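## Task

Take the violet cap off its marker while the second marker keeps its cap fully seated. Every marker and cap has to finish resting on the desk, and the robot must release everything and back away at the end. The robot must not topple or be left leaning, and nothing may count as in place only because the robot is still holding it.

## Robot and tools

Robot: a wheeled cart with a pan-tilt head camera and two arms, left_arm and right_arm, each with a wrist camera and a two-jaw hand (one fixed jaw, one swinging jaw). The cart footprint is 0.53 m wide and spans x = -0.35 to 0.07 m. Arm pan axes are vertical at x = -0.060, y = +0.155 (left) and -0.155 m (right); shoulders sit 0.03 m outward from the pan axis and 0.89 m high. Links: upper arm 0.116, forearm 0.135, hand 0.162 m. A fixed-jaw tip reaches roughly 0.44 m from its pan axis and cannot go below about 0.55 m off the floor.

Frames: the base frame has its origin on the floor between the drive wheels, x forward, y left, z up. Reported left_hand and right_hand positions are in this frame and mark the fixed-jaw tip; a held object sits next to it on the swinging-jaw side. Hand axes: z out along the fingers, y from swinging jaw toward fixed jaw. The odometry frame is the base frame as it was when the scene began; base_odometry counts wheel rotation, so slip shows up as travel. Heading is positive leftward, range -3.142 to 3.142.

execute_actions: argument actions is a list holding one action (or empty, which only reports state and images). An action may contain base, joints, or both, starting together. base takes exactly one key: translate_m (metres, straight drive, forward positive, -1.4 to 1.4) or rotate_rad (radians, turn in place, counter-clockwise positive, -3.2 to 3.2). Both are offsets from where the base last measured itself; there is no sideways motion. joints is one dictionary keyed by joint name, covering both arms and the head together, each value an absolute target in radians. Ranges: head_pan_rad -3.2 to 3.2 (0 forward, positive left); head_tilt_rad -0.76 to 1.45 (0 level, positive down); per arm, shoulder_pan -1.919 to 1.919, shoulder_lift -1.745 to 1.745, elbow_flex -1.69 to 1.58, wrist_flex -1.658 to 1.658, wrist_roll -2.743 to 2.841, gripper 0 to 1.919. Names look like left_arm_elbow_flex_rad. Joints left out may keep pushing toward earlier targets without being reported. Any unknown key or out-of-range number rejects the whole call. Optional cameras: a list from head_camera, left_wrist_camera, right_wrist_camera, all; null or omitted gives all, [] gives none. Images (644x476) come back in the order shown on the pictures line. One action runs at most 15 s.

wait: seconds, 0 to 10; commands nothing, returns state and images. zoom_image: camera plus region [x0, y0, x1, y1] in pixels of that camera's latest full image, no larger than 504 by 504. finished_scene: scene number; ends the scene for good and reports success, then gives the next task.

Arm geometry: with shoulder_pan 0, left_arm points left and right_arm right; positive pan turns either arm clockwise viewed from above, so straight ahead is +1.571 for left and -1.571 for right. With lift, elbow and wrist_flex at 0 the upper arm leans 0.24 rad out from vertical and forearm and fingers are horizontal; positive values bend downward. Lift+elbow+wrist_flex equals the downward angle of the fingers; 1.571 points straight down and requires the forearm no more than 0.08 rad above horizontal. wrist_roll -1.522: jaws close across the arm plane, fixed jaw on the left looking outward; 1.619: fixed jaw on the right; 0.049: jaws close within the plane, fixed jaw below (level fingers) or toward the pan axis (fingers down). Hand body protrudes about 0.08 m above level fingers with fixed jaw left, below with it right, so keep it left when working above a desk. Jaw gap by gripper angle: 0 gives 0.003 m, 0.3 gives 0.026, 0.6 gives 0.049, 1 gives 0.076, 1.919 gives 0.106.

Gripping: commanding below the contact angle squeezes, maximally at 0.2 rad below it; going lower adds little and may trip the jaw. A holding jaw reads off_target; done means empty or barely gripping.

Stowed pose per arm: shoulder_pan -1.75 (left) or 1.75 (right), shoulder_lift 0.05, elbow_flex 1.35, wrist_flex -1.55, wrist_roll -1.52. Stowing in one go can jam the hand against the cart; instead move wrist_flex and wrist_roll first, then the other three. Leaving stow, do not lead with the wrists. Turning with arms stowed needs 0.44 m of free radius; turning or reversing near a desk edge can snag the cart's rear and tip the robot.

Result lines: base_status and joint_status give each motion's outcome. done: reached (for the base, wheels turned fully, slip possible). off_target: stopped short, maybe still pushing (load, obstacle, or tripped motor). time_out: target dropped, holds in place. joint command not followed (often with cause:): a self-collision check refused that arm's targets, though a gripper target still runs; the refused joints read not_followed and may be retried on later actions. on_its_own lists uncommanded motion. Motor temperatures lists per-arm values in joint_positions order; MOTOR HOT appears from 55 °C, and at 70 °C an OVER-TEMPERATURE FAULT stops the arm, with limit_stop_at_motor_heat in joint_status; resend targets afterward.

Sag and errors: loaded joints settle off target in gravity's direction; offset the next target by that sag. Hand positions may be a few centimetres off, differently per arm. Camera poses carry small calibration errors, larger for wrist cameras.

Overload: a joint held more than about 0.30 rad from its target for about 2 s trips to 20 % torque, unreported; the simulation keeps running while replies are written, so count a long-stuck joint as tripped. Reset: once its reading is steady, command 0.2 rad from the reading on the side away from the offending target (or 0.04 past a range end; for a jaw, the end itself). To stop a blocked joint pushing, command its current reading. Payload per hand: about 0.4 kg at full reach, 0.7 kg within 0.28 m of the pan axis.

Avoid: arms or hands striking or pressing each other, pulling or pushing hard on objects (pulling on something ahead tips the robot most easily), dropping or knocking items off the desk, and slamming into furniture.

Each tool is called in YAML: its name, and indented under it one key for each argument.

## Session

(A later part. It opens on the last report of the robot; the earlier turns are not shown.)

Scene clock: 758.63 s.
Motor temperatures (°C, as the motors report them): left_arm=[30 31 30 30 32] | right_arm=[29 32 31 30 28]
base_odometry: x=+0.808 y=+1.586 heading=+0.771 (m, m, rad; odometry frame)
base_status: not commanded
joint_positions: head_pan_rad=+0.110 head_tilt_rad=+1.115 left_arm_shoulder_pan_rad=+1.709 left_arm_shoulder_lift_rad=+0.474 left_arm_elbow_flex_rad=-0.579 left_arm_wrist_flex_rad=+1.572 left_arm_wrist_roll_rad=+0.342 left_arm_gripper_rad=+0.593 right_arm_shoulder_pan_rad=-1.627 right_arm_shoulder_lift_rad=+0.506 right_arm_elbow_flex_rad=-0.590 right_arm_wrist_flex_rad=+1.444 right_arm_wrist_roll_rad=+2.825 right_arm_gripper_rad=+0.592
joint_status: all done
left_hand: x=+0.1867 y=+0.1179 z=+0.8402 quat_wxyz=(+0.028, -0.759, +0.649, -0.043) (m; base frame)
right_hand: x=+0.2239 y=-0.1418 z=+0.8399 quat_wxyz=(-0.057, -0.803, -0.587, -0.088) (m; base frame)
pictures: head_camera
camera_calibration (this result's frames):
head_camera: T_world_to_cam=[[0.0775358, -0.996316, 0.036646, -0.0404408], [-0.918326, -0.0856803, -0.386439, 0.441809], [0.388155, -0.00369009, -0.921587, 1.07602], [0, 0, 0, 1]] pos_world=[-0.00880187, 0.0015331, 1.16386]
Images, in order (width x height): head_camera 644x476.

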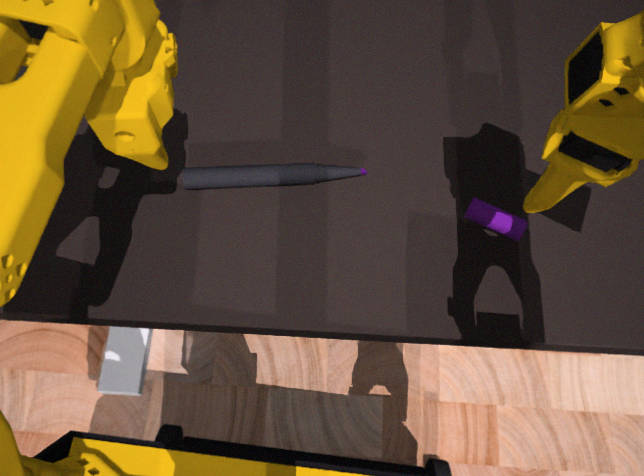

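execute_actions:
  actions:
    - {"base": {"translate_m": -0.45}, "joints": {"head_tilt_rad": 0.62, "head_pan_rad": -0.1}}

Scene clock: 763.17 s.
Motor temperatures (°C, as the motors report them): left_arm=[30 31 30 30 32] | right_arm=[29 32 31 30 28]
base_odometry: x=+0.486 y=+1.272 heading=+0.772 (m, m, rad; odometry frame)
base_status: done
joint_positions: head_pan_rad=-0.090 head_tilt_rad=+0.634 left_arm_shoulder_pan_rad=+1.708 left_arm_shoulder_lift_rad=+0.474 left_arm_elbow_flex_rad=-0.579 left_arm_wrist_flex_rad=+1.572 left_arm_wrist_roll_rad=+0.342 left_arm_gripper_rad=+0.593 right_arm_shoulder_pan_rad=-1.627 right_arm_shoulder_lift_rad=+0.506 right_arm_elbow_flex_rad=-0.590 right_arm_wrist_flex_rad=+1.444 right_arm_wrist_roll_rad=+2.825 right_arm_gripper_rad=+0.592
joint_status: all done
left_hand: x=+0.1867 y=+0.1183 z=+0.8402 quat_wxyz=(+0.028, -0.759, +0.649, -0.043) (m; base frame)
right_hand: x=+0.2239 y=-0.1418 z=+0.8399 quat_wxyz=(-0.057, -0.803, -0.587, -0.088) (m; base frame)
pictures: head_camera, left_wrist_camera, right_wrist_camera
camera_calibration (this result's frames):
head_camera: T_world_to_cam=[[-0.135169, -0.990667, 0.0175526, -0.0284614], [-0.634644, 0.0729607, -0.769353, 0.895876], [0.760892, -0.115132, -0.638583, 0.7678], [0, 0, 0, 1]] pos_world=[-0.019498, -0.0051612, 1.18005]
left_wrist_camera: T_world_to_cam=[[0.974436, 0.196055, 0.109714, -0.297008], [0.101513, -0.81987, 0.563479, -0.373688], [0.200424, -0.537937, -0.818813, 0.784714], [0, 0, 0, 1]] pos_world=[0.170074, 0.173982, 0.885685]
right_wrist_camera: T_world_to_cam=[[-0.925641, 0.331684, -0.182141, 0.404123], [0.154988, 0.77143, 0.61715, -0.425192], [0.345208, 0.54303, -0.765474, 0.708226], [0, 0, 0, 1]] pos_world=[0.195487, -0.190623, 0.878143]
Images, in order (width x height): head_camera 644x476, left_wrist_camera 644x476, right_wrist_camera 644x476.

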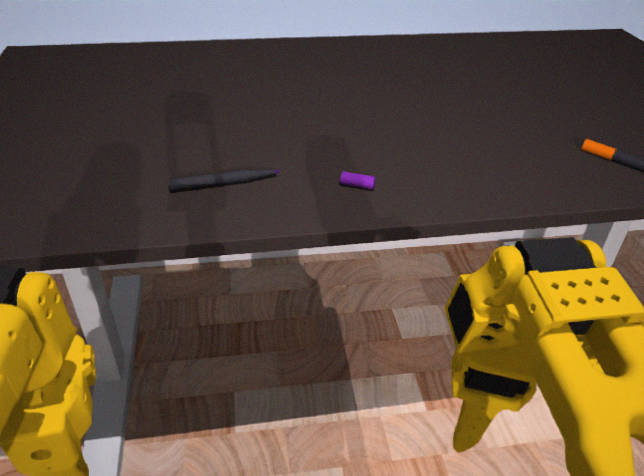

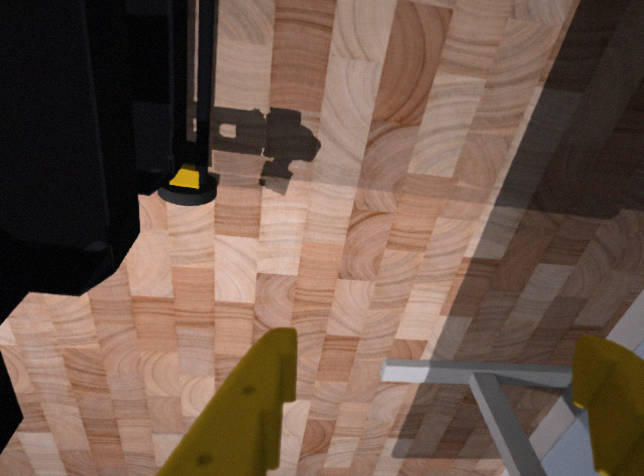

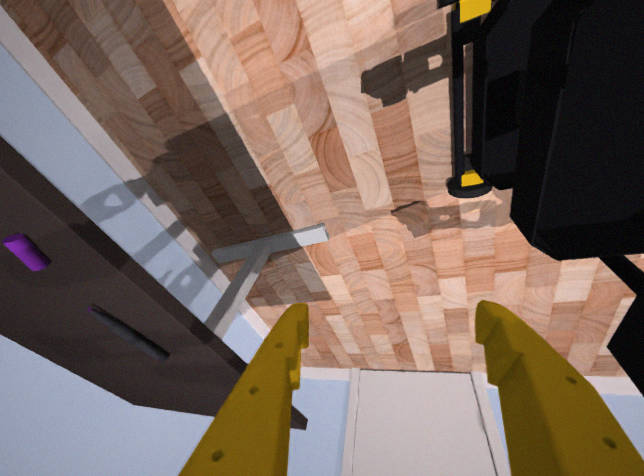

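execute_actions:
  actions: []
  cameras: ["head_camera"]

zoom_image:
  camera: "head_camera"
  region: [140, 120, 644, 260]

Scene clock: 766.00 s.
Motor temperatures (°C, as the motors report them): left_arm=[30 31 30 30 32] | right_arm=[29 32 31 30 28]
base_odometry: x=+0.486 y=+1.272 heading=+0.772 (m, m, rad; odometry frame)
base_status: done
joint_positions: head_pan_rad=-0.090 head_tilt_rad=+0.634 left_arm_shoulder_pan_rad=+1.708 left_arm_shoulder_lift_rad=+0.474 left_arm_elbow_flex_rad=-0.579 left_arm_wrist_flex_rad=+1.572 left_arm_wrist_roll_rad=+0.342 left_arm_gripper_rad=+0.593 right_arm_shoulder_pan_rad=-1.627 right_arm_shoulder_lift_rad=+0.506 right_arm_elbow_flex_rad=-0.590 right_arm_wrist_flex_rad=+1.444 right_arm_wrist_roll_rad=+2.825 right_arm_gripper_rad=+0.592
joint_status: all done
left_hand: x=+0.1867 y=+0.1183 z=+0.8402 quat_wxyz=(+0.028, -0.759, +0.649, -0.043) (m; base frame)
right_hand: x=+0.2239 y=-0.1418 z=+0.8399 quat_wxyz=(-0.057, -0.803, -0.587, -0.088) (m; base frame)
pictures: head_camera
camera_calibration (this result's frames):
head_camera: T_world_to_cam=[[-0.135168, -0.990667, 0.0175526, -0.0284614], [-0.634644, 0.0729607, -0.769353, 0.895876], [0.760892, -0.115132, -0.638583, 0.7678], [0, 0, 0, 1]] pos_world=[-0.019498, -0.00516119, 1.18005]
Images, in order (width x height): head_camera 644x476.

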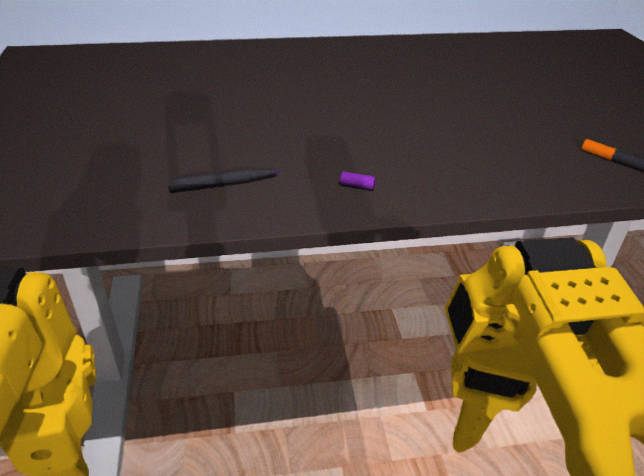

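Region (140, 120, 644, 260) of head_camera's 644x476 image, scaled by 1.000.

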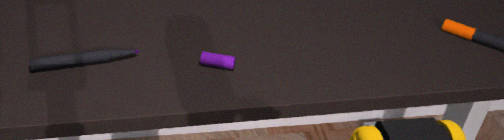

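The violet marker is uncapped. It and its cap are at rest on the desk, the orange marker looks untouched with its cap on, and the robot has backed clear. Ending scene 1.

finished_scene:
  scene: 1

The scene is finished: the task was done.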